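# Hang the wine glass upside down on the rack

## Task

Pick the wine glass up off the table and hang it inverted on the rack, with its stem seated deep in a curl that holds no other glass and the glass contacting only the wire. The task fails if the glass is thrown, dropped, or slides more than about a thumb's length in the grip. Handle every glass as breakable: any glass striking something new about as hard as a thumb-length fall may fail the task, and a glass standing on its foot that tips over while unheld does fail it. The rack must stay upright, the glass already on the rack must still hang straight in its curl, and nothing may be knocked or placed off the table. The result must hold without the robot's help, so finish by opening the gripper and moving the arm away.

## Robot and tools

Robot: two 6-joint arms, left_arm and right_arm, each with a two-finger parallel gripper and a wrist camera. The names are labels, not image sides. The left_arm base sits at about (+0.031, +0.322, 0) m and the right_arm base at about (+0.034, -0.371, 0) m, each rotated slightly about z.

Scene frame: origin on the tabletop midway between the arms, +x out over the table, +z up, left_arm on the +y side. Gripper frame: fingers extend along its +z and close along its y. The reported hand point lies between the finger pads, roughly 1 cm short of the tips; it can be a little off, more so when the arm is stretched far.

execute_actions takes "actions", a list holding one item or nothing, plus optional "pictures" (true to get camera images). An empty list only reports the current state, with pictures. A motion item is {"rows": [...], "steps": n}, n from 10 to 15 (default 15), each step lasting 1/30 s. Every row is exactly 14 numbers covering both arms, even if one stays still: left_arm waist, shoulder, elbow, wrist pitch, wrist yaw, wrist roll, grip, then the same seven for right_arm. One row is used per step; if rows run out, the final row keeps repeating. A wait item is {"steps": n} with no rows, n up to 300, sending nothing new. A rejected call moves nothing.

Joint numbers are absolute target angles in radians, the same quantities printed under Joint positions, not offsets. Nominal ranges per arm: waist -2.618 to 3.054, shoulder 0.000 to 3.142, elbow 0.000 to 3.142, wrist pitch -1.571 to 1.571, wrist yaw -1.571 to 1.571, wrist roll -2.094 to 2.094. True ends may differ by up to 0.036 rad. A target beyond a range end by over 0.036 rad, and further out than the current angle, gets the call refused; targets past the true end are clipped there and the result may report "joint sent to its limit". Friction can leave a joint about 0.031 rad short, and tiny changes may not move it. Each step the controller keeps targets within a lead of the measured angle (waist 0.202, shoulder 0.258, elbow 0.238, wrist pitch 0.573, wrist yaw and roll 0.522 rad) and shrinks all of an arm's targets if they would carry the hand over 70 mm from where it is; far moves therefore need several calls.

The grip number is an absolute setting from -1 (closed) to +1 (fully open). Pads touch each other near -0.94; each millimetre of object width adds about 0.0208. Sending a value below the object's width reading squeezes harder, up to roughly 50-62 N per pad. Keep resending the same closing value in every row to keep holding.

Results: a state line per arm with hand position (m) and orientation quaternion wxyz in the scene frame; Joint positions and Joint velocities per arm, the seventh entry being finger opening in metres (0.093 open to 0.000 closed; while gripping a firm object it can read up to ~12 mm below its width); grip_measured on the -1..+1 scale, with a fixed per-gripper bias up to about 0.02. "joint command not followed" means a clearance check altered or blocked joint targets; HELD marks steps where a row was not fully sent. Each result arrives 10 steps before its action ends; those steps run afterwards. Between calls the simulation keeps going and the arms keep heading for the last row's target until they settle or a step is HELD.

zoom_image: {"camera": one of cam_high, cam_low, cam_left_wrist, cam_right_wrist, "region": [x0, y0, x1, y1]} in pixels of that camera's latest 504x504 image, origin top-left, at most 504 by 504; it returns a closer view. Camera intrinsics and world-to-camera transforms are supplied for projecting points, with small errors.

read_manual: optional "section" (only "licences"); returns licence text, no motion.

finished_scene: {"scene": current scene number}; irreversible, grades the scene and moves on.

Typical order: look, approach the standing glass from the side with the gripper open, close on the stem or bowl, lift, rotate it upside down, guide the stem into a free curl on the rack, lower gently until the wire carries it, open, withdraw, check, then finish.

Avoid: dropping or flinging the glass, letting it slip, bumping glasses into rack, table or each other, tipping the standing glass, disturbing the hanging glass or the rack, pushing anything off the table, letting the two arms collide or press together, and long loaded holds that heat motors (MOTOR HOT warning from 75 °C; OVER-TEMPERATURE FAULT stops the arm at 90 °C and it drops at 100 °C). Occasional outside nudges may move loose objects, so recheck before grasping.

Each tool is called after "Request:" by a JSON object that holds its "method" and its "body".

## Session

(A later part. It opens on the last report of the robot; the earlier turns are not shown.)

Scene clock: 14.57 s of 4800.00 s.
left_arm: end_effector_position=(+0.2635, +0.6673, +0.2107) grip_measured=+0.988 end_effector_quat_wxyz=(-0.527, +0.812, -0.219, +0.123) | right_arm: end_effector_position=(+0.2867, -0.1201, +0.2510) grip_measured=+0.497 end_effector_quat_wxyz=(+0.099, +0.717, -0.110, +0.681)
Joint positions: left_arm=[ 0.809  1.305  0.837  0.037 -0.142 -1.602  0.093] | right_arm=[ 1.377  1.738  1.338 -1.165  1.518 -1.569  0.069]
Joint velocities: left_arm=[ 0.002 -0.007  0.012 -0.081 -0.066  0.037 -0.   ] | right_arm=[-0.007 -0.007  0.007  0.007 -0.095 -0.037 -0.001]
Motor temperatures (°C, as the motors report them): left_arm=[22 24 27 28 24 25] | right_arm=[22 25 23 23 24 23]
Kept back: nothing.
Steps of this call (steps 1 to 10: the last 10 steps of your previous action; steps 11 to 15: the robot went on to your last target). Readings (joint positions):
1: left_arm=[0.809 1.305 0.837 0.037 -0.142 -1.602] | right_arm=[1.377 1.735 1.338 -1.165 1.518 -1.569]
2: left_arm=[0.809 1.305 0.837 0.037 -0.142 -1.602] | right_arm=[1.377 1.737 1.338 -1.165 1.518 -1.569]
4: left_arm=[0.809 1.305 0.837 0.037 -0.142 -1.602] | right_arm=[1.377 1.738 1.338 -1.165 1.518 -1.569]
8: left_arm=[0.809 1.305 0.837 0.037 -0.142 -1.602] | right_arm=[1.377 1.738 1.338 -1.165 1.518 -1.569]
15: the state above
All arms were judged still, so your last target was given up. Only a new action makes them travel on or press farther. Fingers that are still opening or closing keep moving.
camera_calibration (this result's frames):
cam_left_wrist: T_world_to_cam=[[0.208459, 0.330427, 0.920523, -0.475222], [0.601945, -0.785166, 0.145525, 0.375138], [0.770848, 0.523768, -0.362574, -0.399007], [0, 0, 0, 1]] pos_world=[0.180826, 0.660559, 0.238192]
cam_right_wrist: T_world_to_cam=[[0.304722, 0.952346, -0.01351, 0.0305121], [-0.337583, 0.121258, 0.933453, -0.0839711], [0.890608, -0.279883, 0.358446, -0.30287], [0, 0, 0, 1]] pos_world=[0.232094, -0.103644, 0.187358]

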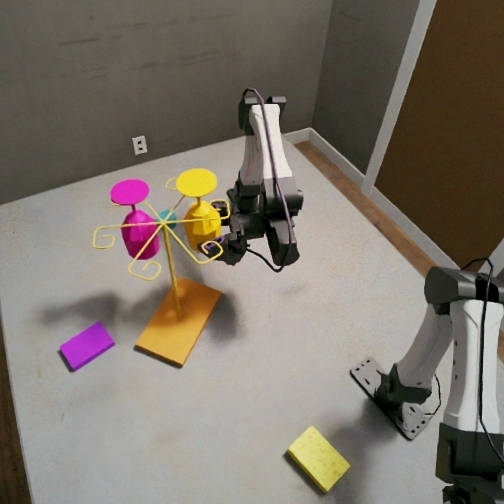

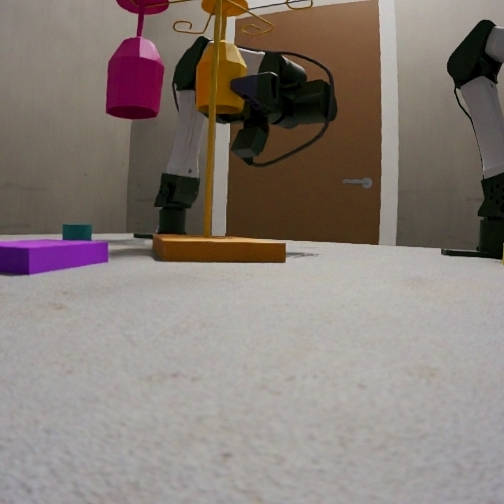

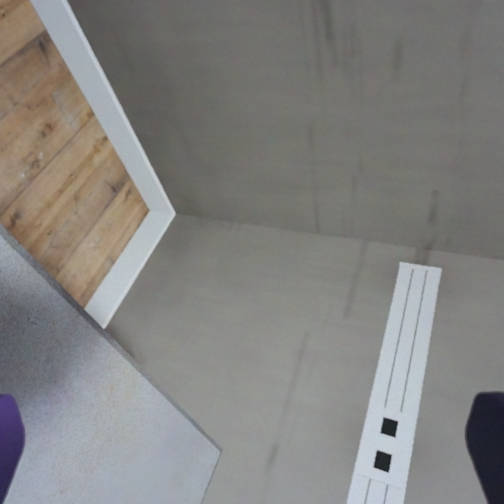

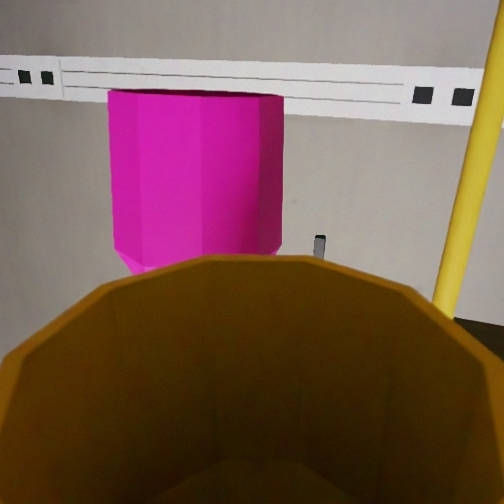

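Request:
{"method": "execute_actions", "body": {"actions": [{"rows":[[0.8,1.3,0.846,0.033,-0.13,-1.602,1,1.375,1.84,1.475,-1.19,1.55,-1.57,0.2]]}]}}

Request:
{"method": "execute_actions", "body": {"actions": [{"rows":[[0.8,1.3,0.846,0.033,-0.13,-1.602,1,1.375,1.935,1.6,-1.22,1.55,-1.57,0.2]]}]}}

Request:
{"method": "execute_actions", "body": {"actions": [{"steps":15}], "pictures": true}}

Request:
{"method": "zoom_image", "body": {"camera": "cam_high", "region": [100, 130, 290, 320]}}

Request:
{"method": "zoom_image", "body": {"camera": "cam_low", "region": [190, 0, 310, 60]}}

Scene clock: 15.33 s of 4800.00 s.
left_arm: end_effector_position=(+0.2635, +0.6673, +0.2107) grip_measured=+0.988 end_effector_quat_wxyz=(-0.527, +0.812, -0.219, +0.123) | right_arm: end_effector_position=(+0.2941, -0.0966, +0.2545) grip_measured=+0.497 end_effector_quat_wxyz=(+0.095, +0.713, -0.114, +0.685)
Joint positions: left_arm=[ 0.809  1.305  0.837  0.037 -0.142 -1.602  0.093] | right_arm=[ 1.377  1.825  1.453 -1.18   1.527 -1.569  0.069]
Joint velocities: left_arm=[ 0.002  0.017  0.007 -0.051  0.066  0.022  0.001] | right_arm=[-0.002  0.183  0.051 -0.051  0.051  0.037  0.   ]
Motor temperatures (°C, as the motors report them): left_arm=[22 24 27 28 24 25] | right_arm=[22 25 23 23 24 23]
Steps of this call (steps 1 to 18: nothing new was sent; steps 19 to 23: the first 5 steps of this action). Readings (joint positions):
19: left_arm=[0.809 1.305 0.837 0.037 -0.142 -1.602] | right_arm=[1.377 1.753 1.361 -1.183 1.517 -1.569]
20: left_arm=[0.809 1.305 0.837 0.037 -0.142 -1.602] | right_arm=[1.377 1.778 1.400 -1.188 1.521 -1.569]
22: left_arm=[0.809 1.305 0.837 0.037 -0.142 -1.602] | right_arm=[1.377 1.817 1.447 -1.180 1.527 -1.569]
23: the state above

Scene clock: 15.83 s of 4800.00 s.
left_arm: end_effector_position=(+0.2635, +0.6673, +0.2107) grip_measured=+0.988 end_effector_quat_wxyz=(-0.527, +0.812, -0.219, +0.123) | right_arm: end_effector_position=(+0.3016, -0.0727, +0.2552) grip_measured=+0.497 end_effector_quat_wxyz=(+0.094, +0.711, -0.116, +0.687)
Joint positions: left_arm=[ 0.809  1.305  0.837  0.037 -0.142 -1.602  0.093] | right_arm=[ 1.376  1.92   1.577 -1.204  1.532 -1.569  0.069]
Joint velocities: left_arm=[-0.022 -0.017  0.017 -0.081 -0.022  0.007 -0.   ] | right_arm=[ 0.002  0.178  0.066  0.066 -0.037  0.066 -0.   ]
Motor temperatures (°C, as the motors report them): left_arm=[22 24 27 28 24 25] | right_arm=[22 25 23 23 24 23]
Steps of this call (steps 1 to 10: the last 10 steps of your previous action; steps 11 to 15: the first 5 steps of this action). Readings (joint positions):
11: left_arm=[0.809 1.305 0.837 0.037 -0.142 -1.602] | right_arm=[1.377 1.848 1.479 -1.202 1.526 -1.569]
12: left_arm=[0.809 1.305 0.837 0.037 -0.142 -1.602] | right_arm=[1.376 1.875 1.521 -1.208 1.528 -1.569]
14: left_arm=[0.809 1.305 0.837 0.037 -0.142 -1.602] | right_arm=[1.376 1.912 1.571 -1.204 1.532 -1.569]
15: the state above

Scene clock: 16.33 s of 4800.00 s.
left_arm: end_effector_position=(+0.2635, +0.6673, +0.2107) grip_measured=+0.988 end_effector_quat_wxyz=(-0.527, +0.812, -0.219, +0.123) | right_arm: end_effector_position=(+0.3018, -0.0720, +0.2524) grip_measured=+0.497 end_effector_quat_wxyz=(+0.098, +0.712, -0.111, +0.686)
Joint positions: left_arm=[ 0.809  1.305  0.837  0.037 -0.142 -1.602  0.093] | right_arm=[ 1.376  1.928  1.578 -1.209  1.532 -1.569  0.069]
Joint velocities: left_arm=[-0.017 -0.007 -0.007  0.051  0.051 -0.037 -0.   ] | right_arm=[-0.012  0.002 -0.007 -0.022 -0.022 -0.051 -0.001]
Motor temperatures (°C, as the motors report them): left_arm=[22 24 28 28 24 25] | right_arm=[22 25 23 23 24 23]
Kept back: nothing.
Steps of this call (steps 1 to 10: the last 10 steps of your previous action; steps 11 to 15: the robot went on to your last target). Readings (joint positions):
1: left_arm=[0.809 1.305 0.837 0.037 -0.142 -1.602] | right_arm=[1.376 1.925 1.578 -1.204 1.532 -1.569]
2: left_arm=[0.809 1.305 0.837 0.037 -0.142 -1.602] | right_arm=[1.376 1.927 1.578 -1.205 1.532 -1.569]
4: left_arm=[0.809 1.305 0.837 0.037 -0.142 -1.602] | right_arm=[1.376 1.928 1.578 -1.207 1.532 -1.569]
8: left_arm=[0.809 1.305 0.837 0.037 -0.142 -1.602] | right_arm=[1.376 1.928 1.578 -1.208 1.532 -1.569]
15: the state above
All arms were judged still, so your last target was given up. Only a new action makes them travel on or press farther. Fingers that are still opening or closing keep moving.
camera_calibration (this result's frames):
cam_left_wrist: T_world_to_cam=[[0.208459, 0.330427, 0.920523, -0.475222], [0.601945, -0.785166, 0.145525, 0.375138], [0.770848, 0.523768, -0.362574, -0.399007], [0, 0, 0, 1]] pos_world=[0.180826, 0.660559, 0.238192]
cam_right_wrist: T_world_to_cam=[[0.305718, 0.952078, -0.00914615, -0.0212964], [-0.350506, 0.121471, 0.92865, -0.0808889], [0.885258, -0.280699, 0.370845, -0.304964], [0, 0, 0, 1]] pos_world=[0.248131, -0.0555017, 0.188017]

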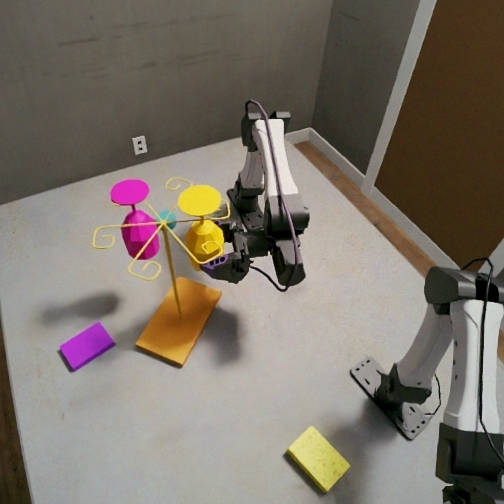

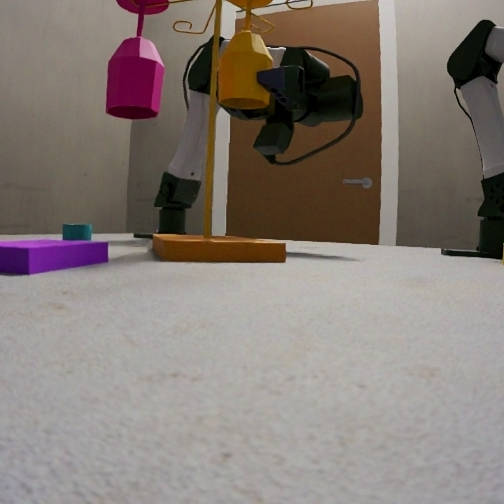

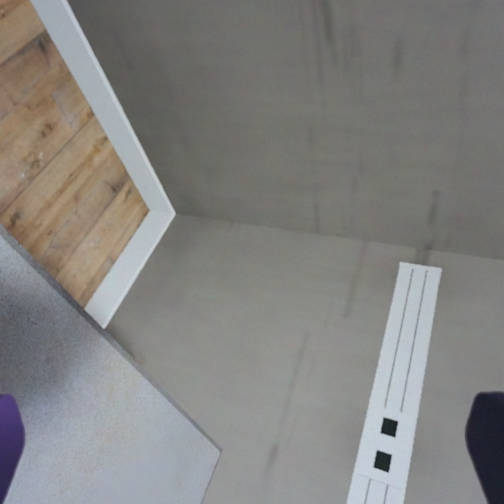

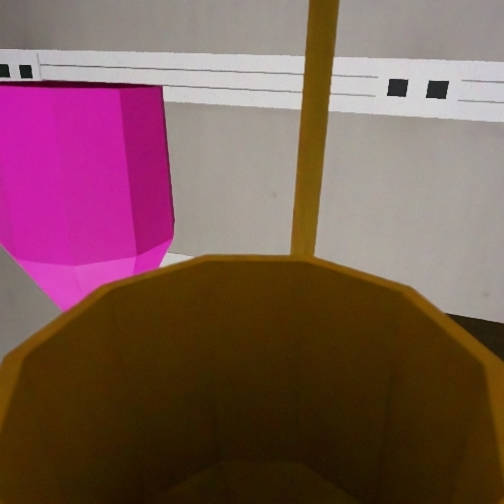

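Region (100, 130, 290, 320) of cam_high's 504x504 image, scaled by 2.653, with more detail than that image has.

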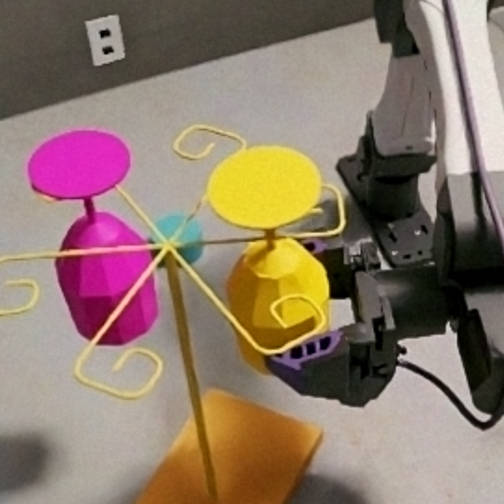

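Region (190, 0, 310, 60) of cam_low's 504x504 image, scaled by 4.200, with more detail than that image has.

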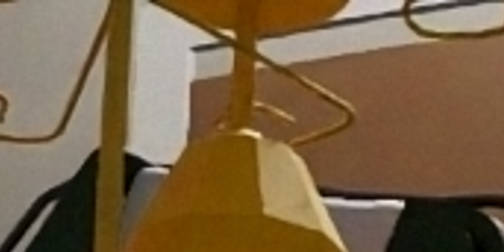

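Request:
{"method": "execute_actions", "body": {"actions": [{"rows":[[0.8,1.3,0.846,0.033,-0.13,-1.602,1,1.43,1.935,1.6,-1.22,1.55,-1.57,0.2]]}]}}

Request:
{"method": "execute_actions", "body": {"actions": [{"rows":[[0.8,1.3,0.846,0.033,-0.13,-1.602,1,1.5,1.87,1.515,-1.2,1.55,-1.57,0.2]]}]}}

Request:
{"method": "execute_actions", "body": {"actions": [{"steps":15}], "pictures": true}}

Request:
{"method": "zoom_image", "body": {"camera": "cam_low", "region": [190, 0, 310, 60]}}

Scene clock: 17.00 s of 4800.00 s.
left_arm: end_effector_position=(+0.2635, +0.6673, +0.2107) grip_measured=+0.988 end_effector_quat_wxyz=(-0.527, +0.812, -0.219, +0.123) | right_arm: end_effector_position=(+0.2878, -0.0600, +0.2524) grip_measured=+0.497 end_effector_quat_wxyz=(+0.083, +0.715, -0.094, +0.688)
Joint positions: left_arm=[ 0.809  1.305  0.837  0.037 -0.142 -1.602  0.093] | right_arm=[ 1.422  1.928  1.578 -1.21   1.532 -1.569  0.069]
Joint velocities: left_arm=[ 0.002 -0.012  0.007  0.007 -0.066 -0.007 -0.   ] | right_arm=[ 0.227 -0.007 -0.012 -0.051 -0.022  0.037  0.001]
Motor temperatures (°C, as the motors report them): left_arm=[22 24 28 29 24 25] | right_arm=[22 25 23 23 24 23]
Steps of this call (steps 1 to 15: nothing new was sent; steps 16 to 20: the first 5 steps of this action). Readings (joint positions):
16: left_arm=[0.809 1.305 0.837 0.037 -0.142 -1.602] | right_arm=[1.381 1.928 1.578 -1.210 1.532 -1.569]
17: left_arm=[0.809 1.305 0.837 0.037 -0.142 -1.602] | right_arm=[1.390 1.928 1.578 -1.210 1.532 -1.569]
19: left_arm=[0.809 1.305 0.837 0.037 -0.142 -1.602] | right_arm=[1.413 1.928 1.578 -1.210 1.532 -1.569]
20: the state above

Scene clock: 17.50 s of 4800.00 s.
left_arm: end_effector_position=(+0.2635, +0.6673, +0.2107) grip_measured=+0.988 end_effector_quat_wxyz=(-0.527, +0.812, -0.219, +0.123) | right_arm: end_effector_position=(+0.2635, -0.0519, +0.2516) grip_measured=+0.497 end_effector_quat_wxyz=(+0.061, +0.717, -0.066, +0.691)
Joint positions: left_arm=[ 0.809  1.305  0.837  0.037 -0.142 -1.602  0.093] | right_arm=[ 1.493  1.896  1.53  -1.204  1.533 -1.568  0.069]
Joint velocities: left_arm=[-0.017  0.007 -0.017 -0.007 -0.007 -0.022 -0.   ] | right_arm=[ 0.281 -0.095 -0.051  0.022 -0.037 -0.007 -0.001]
Motor temperatures (°C, as the motors report them): left_arm=[22 25 28 29 24 25] | right_arm=[22 25 23 23 24 23]
Steps of this call (steps 1 to 10: the last 10 steps of your previous action; steps 11 to 15: the first 5 steps of this action). Readings (joint positions):
11: left_arm=[0.809 1.305 0.837 0.037 -0.142 -1.602] | right_arm=[1.437 1.923 1.568 -1.204 1.533 -1.569]
12: left_arm=[0.809 1.305 0.837 0.037 -0.142 -1.602] | right_arm=[1.449 1.912 1.551 -1.204 1.533 -1.569]
14: left_arm=[0.809 1.305 0.837 0.037 -0.142 -1.602] | right_arm=[1.482 1.899 1.532 -1.204 1.533 -1.569]
15: the state above

Scene clock: 18.00 s of 4800.00 s.
left_arm: end_effector_position=(+0.2635, +0.6673, +0.2107) grip_measured=+0.988 end_effector_quat_wxyz=(-0.527, +0.812, -0.219, +0.123) | right_arm: end_effector_position=(+0.2609, -0.0506, +0.2526) grip_measured=+0.497 end_effector_quat_wxyz=(+0.058, +0.718, -0.065, +0.691)
Joint positions: left_arm=[ 0.809  1.305  0.837  0.037 -0.142 -1.602  0.093] | right_arm=[ 1.501  1.893  1.53  -1.204  1.532 -1.568  0.069]
Joint velocities: left_arm=[-0.007 -0.002 -0.002 -0.007  0.007  0.081 -0.001] | right_arm=[ 0.002 -0.002  0.012  0.022  0.066 -0.022 -0.001]
Motor temperatures (°C, as the motors report them): left_arm=[22 25 28 29 24 25] | right_arm=[22 26 23 23 24 23]
Kept back: nothing.
Steps of this call (steps 1 to 10: the last 10 steps of your previous action; steps 11 to 15: the robot went on to your last target). Readings (joint positions):
1: left_arm=[0.809 1.305 0.837 0.037 -0.142 -1.602] | right_arm=[1.499 1.894 1.530 -1.204 1.532 -1.568]
2: left_arm=[0.809 1.305 0.837 0.037 -0.142 -1.602] | right_arm=[1.501 1.893 1.530 -1.204 1.532 -1.568]
4: left_arm=[0.809 1.305 0.837 0.037 -0.142 -1.602] | right_arm=[1.501 1.893 1.530 -1.204 1.532 -1.568]
8: left_arm=[0.809 1.305 0.837 0.037 -0.142 -1.602] | right_arm=[1.501 1.893 1.530 -1.204 1.532 -1.568]
15: the state above
All arms were judged still, so your last target was given up. Only a new action makes them travel on or press farther. Fingers that are still opening or closing keep moving.
camera_calibration (this result's frames):
cam_left_wrist: T_world_to_cam=[[0.208459, 0.330427, 0.920523, -0.475222], [0.601945, -0.785166, 0.145525, 0.375138], [0.770848, 0.523768, -0.362574, -0.399007], [0, 0, 0, 1]] pos_world=[0.180826, 0.660559, 0.238192]
cam_right_wrist: T_world_to_cam=[[0.184917, 0.982642, -0.0148582, 0.00541603], [-0.362675, 0.0822857, 0.928276, -0.0967395], [0.913385, -0.166266, 0.371595, -0.264574], [0, 0, 0, 1]] pos_world=[0.205572, -0.0413513, 0.188196]

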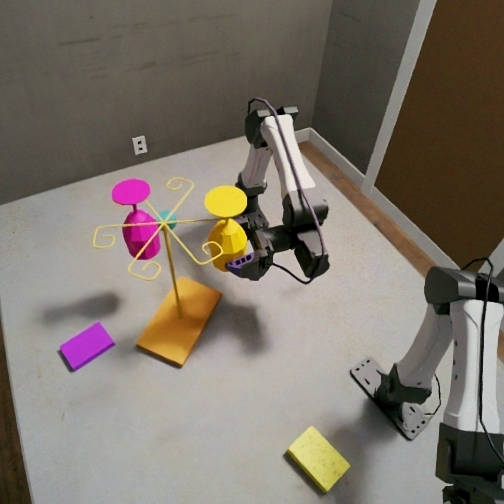

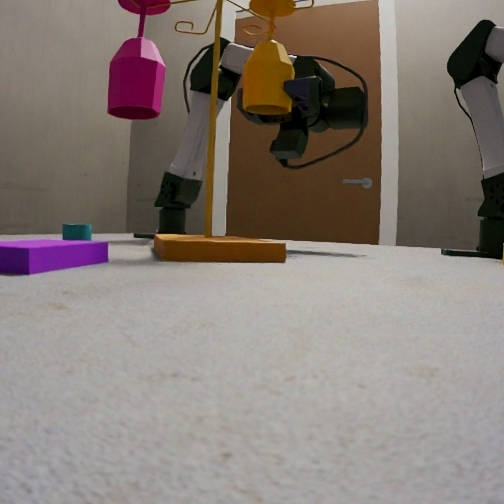

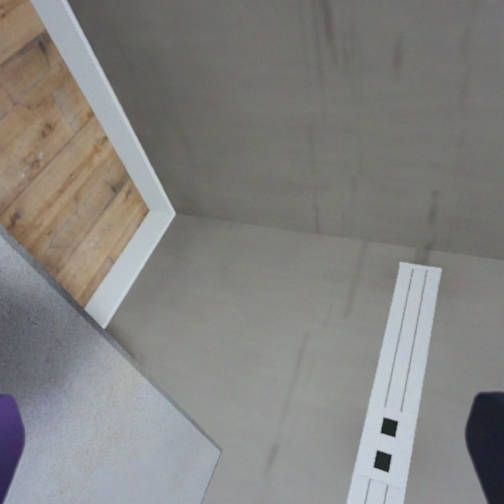

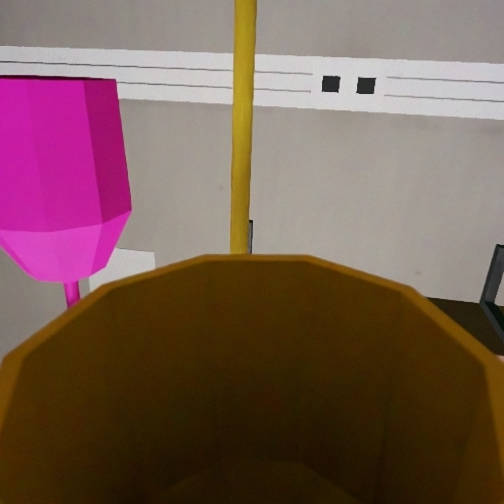

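Region (190, 0, 310, 60) of cam_low's 504x504 image, scaled by 4.200, with more detail than that image has.

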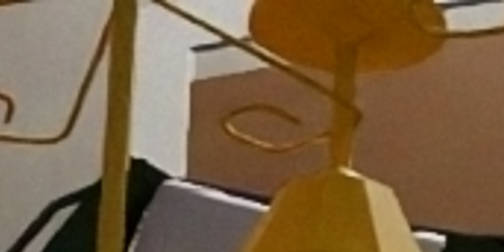

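Request:
{"method": "execute_actions", "body": {"actions": [{"rows":[[0.8,1.3,0.846,0.033,-0.13,-1.602,1,1.48,1.78,1.4,-1.17,1.55,-1.57,0.2]]}]}}

Request:
{"method": "execute_actions", "body": {"actions": [{"rows":[[0.8,1.3,0.846,0.033,-0.13,-1.602,1,1.452,1.82,1.325,-1.07,1.55,-1.57,0.2]]}]}}

Request:
{"method": "execute_actions", "body": {"actions": [{"steps":15}], "pictures": true}}

Request:
{"method": "zoom_image", "body": {"camera": "cam_low", "region": [190, 0, 310, 60]}}

Scene clock: 18.47 s of 4800.00 s.
left_arm: end_effector_position=(+0.2635, +0.6673, +0.2107) grip_measured=+0.988 end_effector_quat_wxyz=(-0.527, +0.812, -0.219, +0.123) | right_arm: end_effector_position=(+0.2604, -0.0768, +0.2521) grip_measured=+0.497 end_effector_quat_wxyz=(+0.065, +0.717, -0.066, +0.691)
Joint positions: left_arm=[ 0.809  1.305  0.837  0.037 -0.142 -1.602  0.093] | right_arm=[ 1.489  1.806  1.414 -1.184  1.534 -1.569  0.069]
Joint velocities: left_arm=[ 0.007  0.012  0.022  0.022 -0.022  0.022  0.   ] | right_arm=[-0.081 -0.198 -0.076 -0.037  0.007 -0.037 -0.   ]
Motor temperatures (°C, as the motors report them): left_arm=[22 25 28 29 24 25] | right_arm=[22 26 23 23 24 23]
Steps of this call (steps 1 to 9: nothing new was sent; steps 10 to 14: the first 5 steps of this action). Readings (joint positions):
10: left_arm=[0.809 1.305 0.837 0.037 -0.142 -1.602] | right_arm=[1.500 1.878 1.506 -1.185 1.535 -1.569]
11: left_arm=[0.809 1.305 0.837 0.037 -0.142 -1.602] | right_arm=[1.498 1.853 1.466 -1.180 1.535 -1.569]
13: left_arm=[0.809 1.305 0.837 0.037 -0.142 -1.602] | right_arm=[1.492 1.815 1.420 -1.184 1.534 -1.569]
14: the state above

Scene clock: 18.97 s of 4800.00 s.
left_arm: end_effector_position=(+0.2635, +0.6673, +0.2107) grip_measured=+0.988 end_effector_quat_wxyz=(-0.527, +0.812, -0.219, +0.123) | right_arm: end_effector_position=(+0.2684, -0.0869, +0.2323) grip_measured=+0.497 end_effector_quat_wxyz=(+0.081, +0.715, -0.071, +0.691)
Joint positions: left_arm=[ 0.809  1.305  0.837  0.037 -0.142 -1.602  0.093] | right_arm=[ 1.459  1.812  1.339 -1.117  1.539 -1.569  0.069]
Joint velocities: left_arm=[ 0.007 -0.037 -0.002  0.037  0.037 -0.066  0.   ] | right_arm=[-0.129  0.144 -0.222  0.183 -0.125  0.022 -0.001]
Motor temperatures (°C, as the motors report them): left_arm=[22 25 28 29 24 25] | right_arm=[22 26 23 23 24 23]
Steps of this call (steps 1 to 10: the last 10 steps of your previous action; steps 11 to 15: the first 5 steps of this action). Readings (joint positions):
11: left_arm=[0.809 1.305 0.837 0.037 -0.142 -1.602] | right_arm=[1.483 1.798 1.401 -1.162 1.539 -1.569]
12: left_arm=[0.809 1.305 0.837 0.037 -0.142 -1.602] | right_arm=[1.477 1.798 1.383 -1.144 1.542 -1.569]
14: left_arm=[0.809 1.305 0.837 0.037 -0.142 -1.602] | right_arm=[1.464 1.807 1.349 -1.123 1.540 -1.569]
15: the state above

Scene clock: 19.47 s of 4800.00 s.
left_arm: end_effector_position=(+0.2635, +0.6673, +0.2107) grip_measured=+0.988 end_effector_quat_wxyz=(-0.527, +0.812, -0.219, +0.123) | right_arm: end_effector_position=(+0.2698, -0.0854, +0.2285) grip_measured=+0.497 end_effector_quat_wxyz=(+0.075, +0.714, -0.079, +0.691)
Joint positions: left_arm=[ 0.809  1.305  0.837  0.037 -0.142 -1.602  0.093] | right_arm=[ 1.456  1.818  1.332 -1.084  1.537 -1.569  0.069]
Joint velocities: left_arm=[ 0.007 -0.032 -0.027 -0.022  0.051 -0.007 -0.   ] | right_arm=[-0.007  0.002  0.022 -0.022 -0.051 -0.007 -0.001]
Motor temperatures (°C, as the motors report them): left_arm=[22 25 28 29 24 25] | right_arm=[22 26 23 23 24 23]
Kept back: nothing.
Steps of this call (steps 1 to 10: the last 10 steps of your previous action; steps 11 to 15: the robot went on to your last target). Readings (joint positions):
1: left_arm=[0.809 1.305 0.837 0.037 -0.142 -1.602] | right_arm=[1.457 1.816 1.334 -1.112 1.538 -1.569]
2: left_arm=[0.809 1.305 0.837 0.037 -0.142 -1.602] | right_arm=[1.456 1.818 1.332 -1.107 1.538 -1.569]
4: left_arm=[0.809 1.305 0.837 0.037 -0.142 -1.602] | right_arm=[1.456 1.818 1.332 -1.098 1.537 -1.569]
8: left_arm=[0.809 1.305 0.837 0.037 -0.142 -1.602] | right_arm=[1.456 1.818 1.332 -1.088 1.537 -1.569]
15: the state above
camera_calibration (this result's frames):
cam_left_wrist: T_world_to_cam=[[0.208459, 0.330427, 0.920523, -0.475222], [0.601945, -0.785166, 0.145525, 0.375138], [0.770848, 0.523768, -0.362574, -0.399007], [0, 0, 0, 1]] pos_world=[0.180826, 0.660559, 0.238192]
cam_right_wrist: T_world_to_cam=[[0.229002, 0.973248, -0.0186081, 0.0256945], [-0.36233, 0.102966, 0.926345, -0.0662004], [0.90348, -0.205392, 0.376216, -0.271184], [0, 0, 0, 1]] pos_world=[0.215138, -0.0738898, 0.163826]

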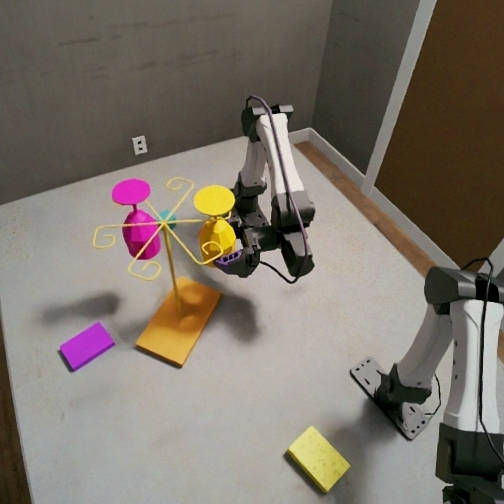

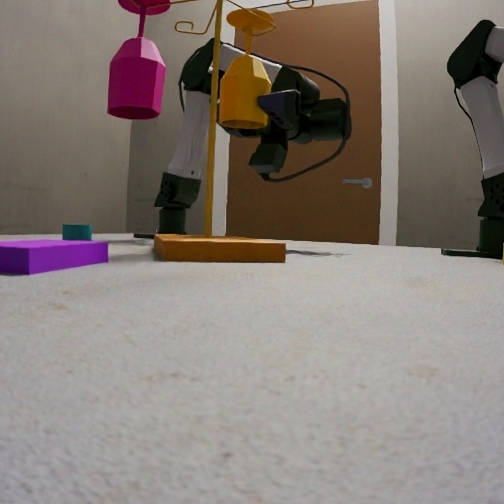

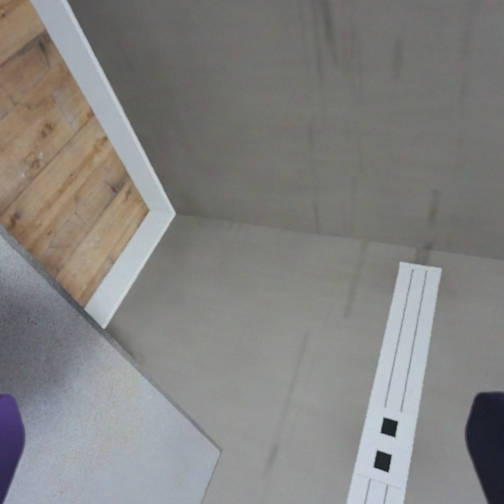

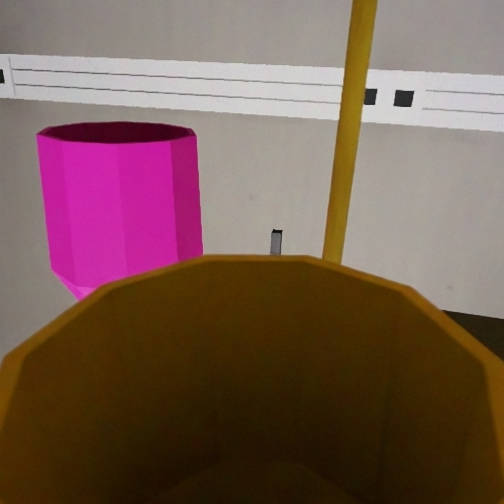

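Region (190, 0, 310, 60) of cam_low's 504x504 image, scaled by 4.200, with more detail than that image has.

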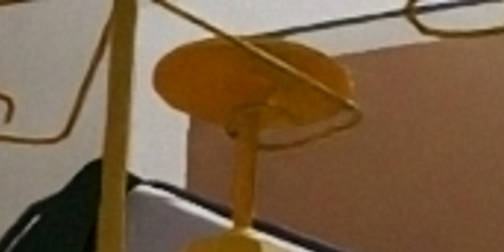

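Request:
{"method": "execute_actions", "body": {"actions": [{"rows":[[0.8,1.3,0.846,0.033,-0.13,-1.602,1,1.452,1.85,1.31,-1.03,1.55,-1.57,0.2]]}]}}

Request:
{"method": "execute_actions", "body": {"actions": [{"rows":[[0.8,1.3,0.846,0.033,-0.13,-1.602,1,1.452,1.85,1.31,-1.03,1.55,-1.57,1]]}]}}

Request:
{"method": "execute_actions", "body": {"actions": [{"rows":[[0.8,1.3,0.846,0.033,-0.13,-1.602,1,1.53,1.775,1.24,-1.03,1.55,-1.57,1]]}]}}

Request:
{"method": "execute_actions", "body": {"actions": [{"rows":[[0.8,1.3,0.846,0.033,-0.13,-1.602,1,1.61,1.715,1.17,-1.03,1.55,-1.57,1]]}]}}

Request:
{"method": "execute_actions", "body": {"actions": [{"rows":[[0.8,1.3,0.846,0.033,-0.13,-1.602,1,1.9,1.5,0.95,-1.03,1.55,-1.57,1]]}]}}

Request:
{"method": "execute_actions", "body": {"actions": [{"steps":30}]}}

Request:
{"method": "finished_scene", "body": {"scene": 2}}

Scene clock: 20.20 s of 4800.00 s.
left_arm: end_effector_position=(+0.2635, +0.6673, +0.2107) grip_measured=+0.988 end_effector_quat_wxyz=(-0.527, +0.812, -0.219, +0.123) | right_arm: end_effector_position=(+0.2705, -0.0822, +0.2215) grip_measured=+0.497 end_effector_quat_wxyz=(+0.073, +0.714, -0.081, +0.691)
Joint positions: left_arm=[ 0.809  1.305  0.837  0.037 -0.142 -1.602  0.093] | right_arm=[ 1.456  1.836  1.326 -1.056  1.538 -1.569  0.069]
Joint velocities: left_arm=[-0.002 -0.022  0.007  0.037 -0.007 -0.037 -0.001] | right_arm=[-0.002  0.105 -0.051  0.081 -0.022  0.037  0.   ]
Motor temperatures (°C, as the motors report them): left_arm=[22 25 28 29 24 25] | right_arm=[22 26 23 23 24 23]
Steps of this call (steps 1 to 15: the robot went on to your last target; steps 16 to 17: nothing new was sent; steps 18 to 22: the first 5 steps of this action). Readings (joint positions):
18: left_arm=[0.809 1.305 0.837 0.037 -0.142 -1.602] | right_arm=[1.456 1.820 1.332 -1.077 1.538 -1.569]
19: left_arm=[0.809 1.305 0.837 0.037 -0.142 -1.602] | right_arm=[1.456 1.823 1.331 -1.070 1.538 -1.569]
21: left_arm=[0.809 1.305 0.837 0.037 -0.142 -1.602] | right_arm=[1.456 1.832 1.328 -1.059 1.538 -1.569]
22: the state above

Scene clock: 20.70 s of 4800.00 s.
left_arm: end_effector_position=(+0.2635, +0.6673, +0.2107) grip_measured=+0.988 end_effector_quat_wxyz=(-0.527, +0.812, -0.219, +0.123) | right_arm: end_effector_position=(+0.2707, -0.0811, +0.2194) grip_measured=+1.000 end_effector_quat_wxyz=(+0.072, +0.713, -0.082, +0.692)
Joint positions: left_arm=[ 0.809  1.305  0.837  0.037 -0.142 -1.602  0.093] | right_arm=[ 1.456  1.841  1.323 -1.042  1.54  -1.569  0.093]
Joint velocities: left_arm=[-0.002 -0.012  0.012 -0.007  0.066  0.022  0.   ] | right_arm=[ 0.012 -0.007 -0.002  0.051 -0.022 -0.066  0.   ]
Motor temperatures (°C, as the motors report them): left_arm=[22 25 28 29 24 25] | right_arm=[22 26 23 23 24 23]
Steps of this call (steps 1 to 10: the last 10 steps of your previous action; steps 11 to 15: the first 5 steps of this action). Readings (joint positions):
11: left_arm=[0.809 1.305 0.837 0.037 -0.142 -1.602] | right_arm=[1.456 1.841 1.323 -1.043 1.538 -1.569]
12: left_arm=[0.809 1.305 0.837 0.037 -0.142 -1.602] | right_arm=[1.456 1.841 1.323 -1.043 1.538 -1.569]
14: left_arm=[0.809 1.305 0.837 0.037 -0.142 -1.602] | right_arm=[1.456 1.841 1.323 -1.042 1.540 -1.569]
15: the state above

Scene clock: 21.20 s of 4800.00 s.
left_arm: end_effector_position=(+0.2635, +0.6673, +0.2107) grip_measured=+0.988 end_effector_quat_wxyz=(-0.527, +0.812, -0.219, +0.123) | right_arm: end_effector_position=(+0.2481, -0.0792, +0.2176) grip_measured=+1.000 end_effector_quat_wxyz=(+0.052, +0.715, -0.053, +0.695)
Joint positions: left_arm=[ 0.809  1.305  0.837  0.037 -0.142 -1.602  0.093] | right_arm=[ 1.525  1.796  1.257 -1.034  1.542 -1.569  0.093]
Joint velocities: left_arm=[-0.022  0.002 -0.007 -0.051 -0.007  0.037 -0.001] | right_arm=[ 0.222 -0.061 -0.051  0.007 -0.022  0.007  0.   ]
Motor temperatures (°C, as the motors report them): left_arm=[22 25 28 29 24 25] | right_arm=[22 26 23 23 24 23]
Steps of this call (steps 1 to 10: the last 10 steps of your previous action; steps 11 to 15: the first 5 steps of this action). Readings (joint positions):
11: left_arm=[0.809 1.305 0.837 0.037 -0.142 -1.602] | right_arm=[1.463 1.833 1.310 -1.033 1.542 -1.569]
12: left_arm=[0.809 1.305 0.837 0.037 -0.142 -1.602] | right_arm=[1.479 1.819 1.288 -1.032 1.542 -1.569]
14: left_arm=[0.809 1.305 0.837 0.037 -0.142 -1.602] | right_arm=[1.514 1.800 1.261 -1.034 1.542 -1.569]
15: the state above

Scene clock: 21.70 s of 4800.00 s.
left_arm: end_effector_position=(+0.2635, +0.6673, +0.2107) grip_measured=+0.988 end_effector_quat_wxyz=(-0.527, +0.812, -0.219, +0.123) | right_arm: end_effector_position=(+0.2228, -0.0797, +0.2184) grip_measured=+1.000 end_effector_quat_wxyz=(+0.027, +0.716, -0.022, +0.697)
Joint positions: left_arm=[ 0.809  1.305  0.837  0.037 -0.142 -1.602  0.093] | right_arm=[ 1.606  1.737  1.187 -1.03   1.543 -1.569  0.093]
Joint velocities: left_arm=[ 0.007  0.022 -0.002 -0.007 -0.037  0.081  0.   ] | right_arm=[ 0.193 -0.11  -0.056  0.037 -0.007  0.037  0.   ]
Motor temperatures (°C, as the motors report them): left_arm=[22 25 28 29 24 25] | right_arm=[22 26 24 23 24 23]
Steps of this call (steps 1 to 10: the last 10 steps of your previous action; steps 11 to 15: the first 5 steps of this action). Readings (joint positions):
11: left_arm=[0.809 1.305 0.837 0.037 -0.142 -1.602] | right_arm=[1.539 1.785 1.243 -1.025 1.543 -1.569]
12: left_arm=[0.809 1.305 0.837 0.037 -0.142 -1.602] | right_arm=[1.557 1.768 1.219 -1.025 1.543 -1.569]
14: left_arm=[0.809 1.305 0.837 0.037 -0.142 -1.602] | right_arm=[1.595 1.742 1.190 -1.030 1.543 -1.569]
15: the state above

Scene clock: 22.20 s of 4800.00 s.
left_arm: end_effector_position=(+0.2635, +0.6673, +0.2107) grip_measured=+0.988 end_effector_quat_wxyz=(-0.527, +0.812, -0.219, +0.123) | right_arm: end_effector_position=(+0.1471, -0.0946, +0.2223) grip_measured=+1.000 end_effector_quat_wxyz=(-0.071, +0.711, +0.078, +0.695)
Joint positions: left_arm=[ 0.809  1.305  0.837  0.037 -0.142 -1.602  0.093] | right_arm=[ 1.886  1.52   0.97  -1.03   1.547 -1.568  0.093]
Joint velocities: left_arm=[-0.007 -0.007 -0.022 -0.022 -0.007  0.066 -0.001] | right_arm=[ 0.926 -0.422 -0.134 -0.066 -0.037  0.037  0.   ]
Motor temperatures (°C, as the motors report them): left_arm=[22 25 28 29 24 25] | right_arm=[22 26 24 23 24 23]
Steps of this call (steps 1 to 10: the last 10 steps of your previous action; steps 11 to 15: the first 5 steps of this action). Readings (joint positions):
11: left_arm=[0.809 1.305 0.837 0.037 -0.142 -1.602] | right_arm=[1.635 1.700 1.143 -1.000 1.548 -1.569]
12: left_arm=[0.809 1.305 0.837 0.037 -0.142 -1.602] | right_arm=[1.693 1.638 1.069 -1.000 1.547 -1.568]
14: left_arm=[0.809 1.305 0.837 0.037 -0.142 -1.602] | right_arm=[1.840 1.541 0.981 -1.026 1.547 -1.568]
15: the state above

Scene clock: 23.20 s of 4800.00 s.
left_arm: end_effector_position=(+0.2635, +0.6673, +0.2107) grip_measured=+0.988 end_effector_quat_wxyz=(-0.527, +0.812, -0.219, +0.123) | right_arm: end_effector_position=(+0.1415, -0.0936, +0.2245) grip_measured=+1.000 end_effector_quat_wxyz=(-0.082, +0.710, +0.082, +0.694)
Joint positions: left_arm=[ 0.809  1.305  0.837  0.037 -0.142 -1.602  0.093] | right_arm=[ 1.907  1.509  0.969 -1.03   1.548 -1.568  0.093]
Joint velocities: left_arm=[ 0.002 -0.007  0.002 -0.022 -0.007  0.022 -0.   ] | right_arm=[-0.002 -0.022 -0.017 -0.007 -0.022 -0.007  0.   ]
Motor temperatures (°C, as the motors report them): left_arm=[22 25 28 29 24 25] | right_arm=[22 26 24 23 24 23]
Kept back: nothing.
Steps of this call (steps 1 to 10: the last 10 steps of your previous action; steps 11 to 30: the robot went on to your last target). Readings (joint positions):
1: left_arm=[0.809 1.305 0.837 0.037 -0.142 -1.602] | right_arm=[1.905 1.512 0.969 -1.030 1.547 -1.568]
2: left_arm=[0.809 1.305 0.837 0.037 -0.142 -1.602] | right_arm=[1.908 1.509 0.969 -1.030 1.548 -1.568]
4: left_arm=[0.809 1.305 0.837 0.037 -0.142 -1.602] | right_arm=[1.907 1.509 0.969 -1.030 1.548 -1.568]
8: left_arm=[0.809 1.305 0.837 0.037 -0.142 -1.602] | right_arm=[1.907 1.509 0.969 -1.030 1.548 -1.568]
30: the state above
All arms were judged still, so your last target was given up. Only a new action makes them travel on or press farther. Fingers that are still opening or closing keep moving.

The scene is finished: the task was done.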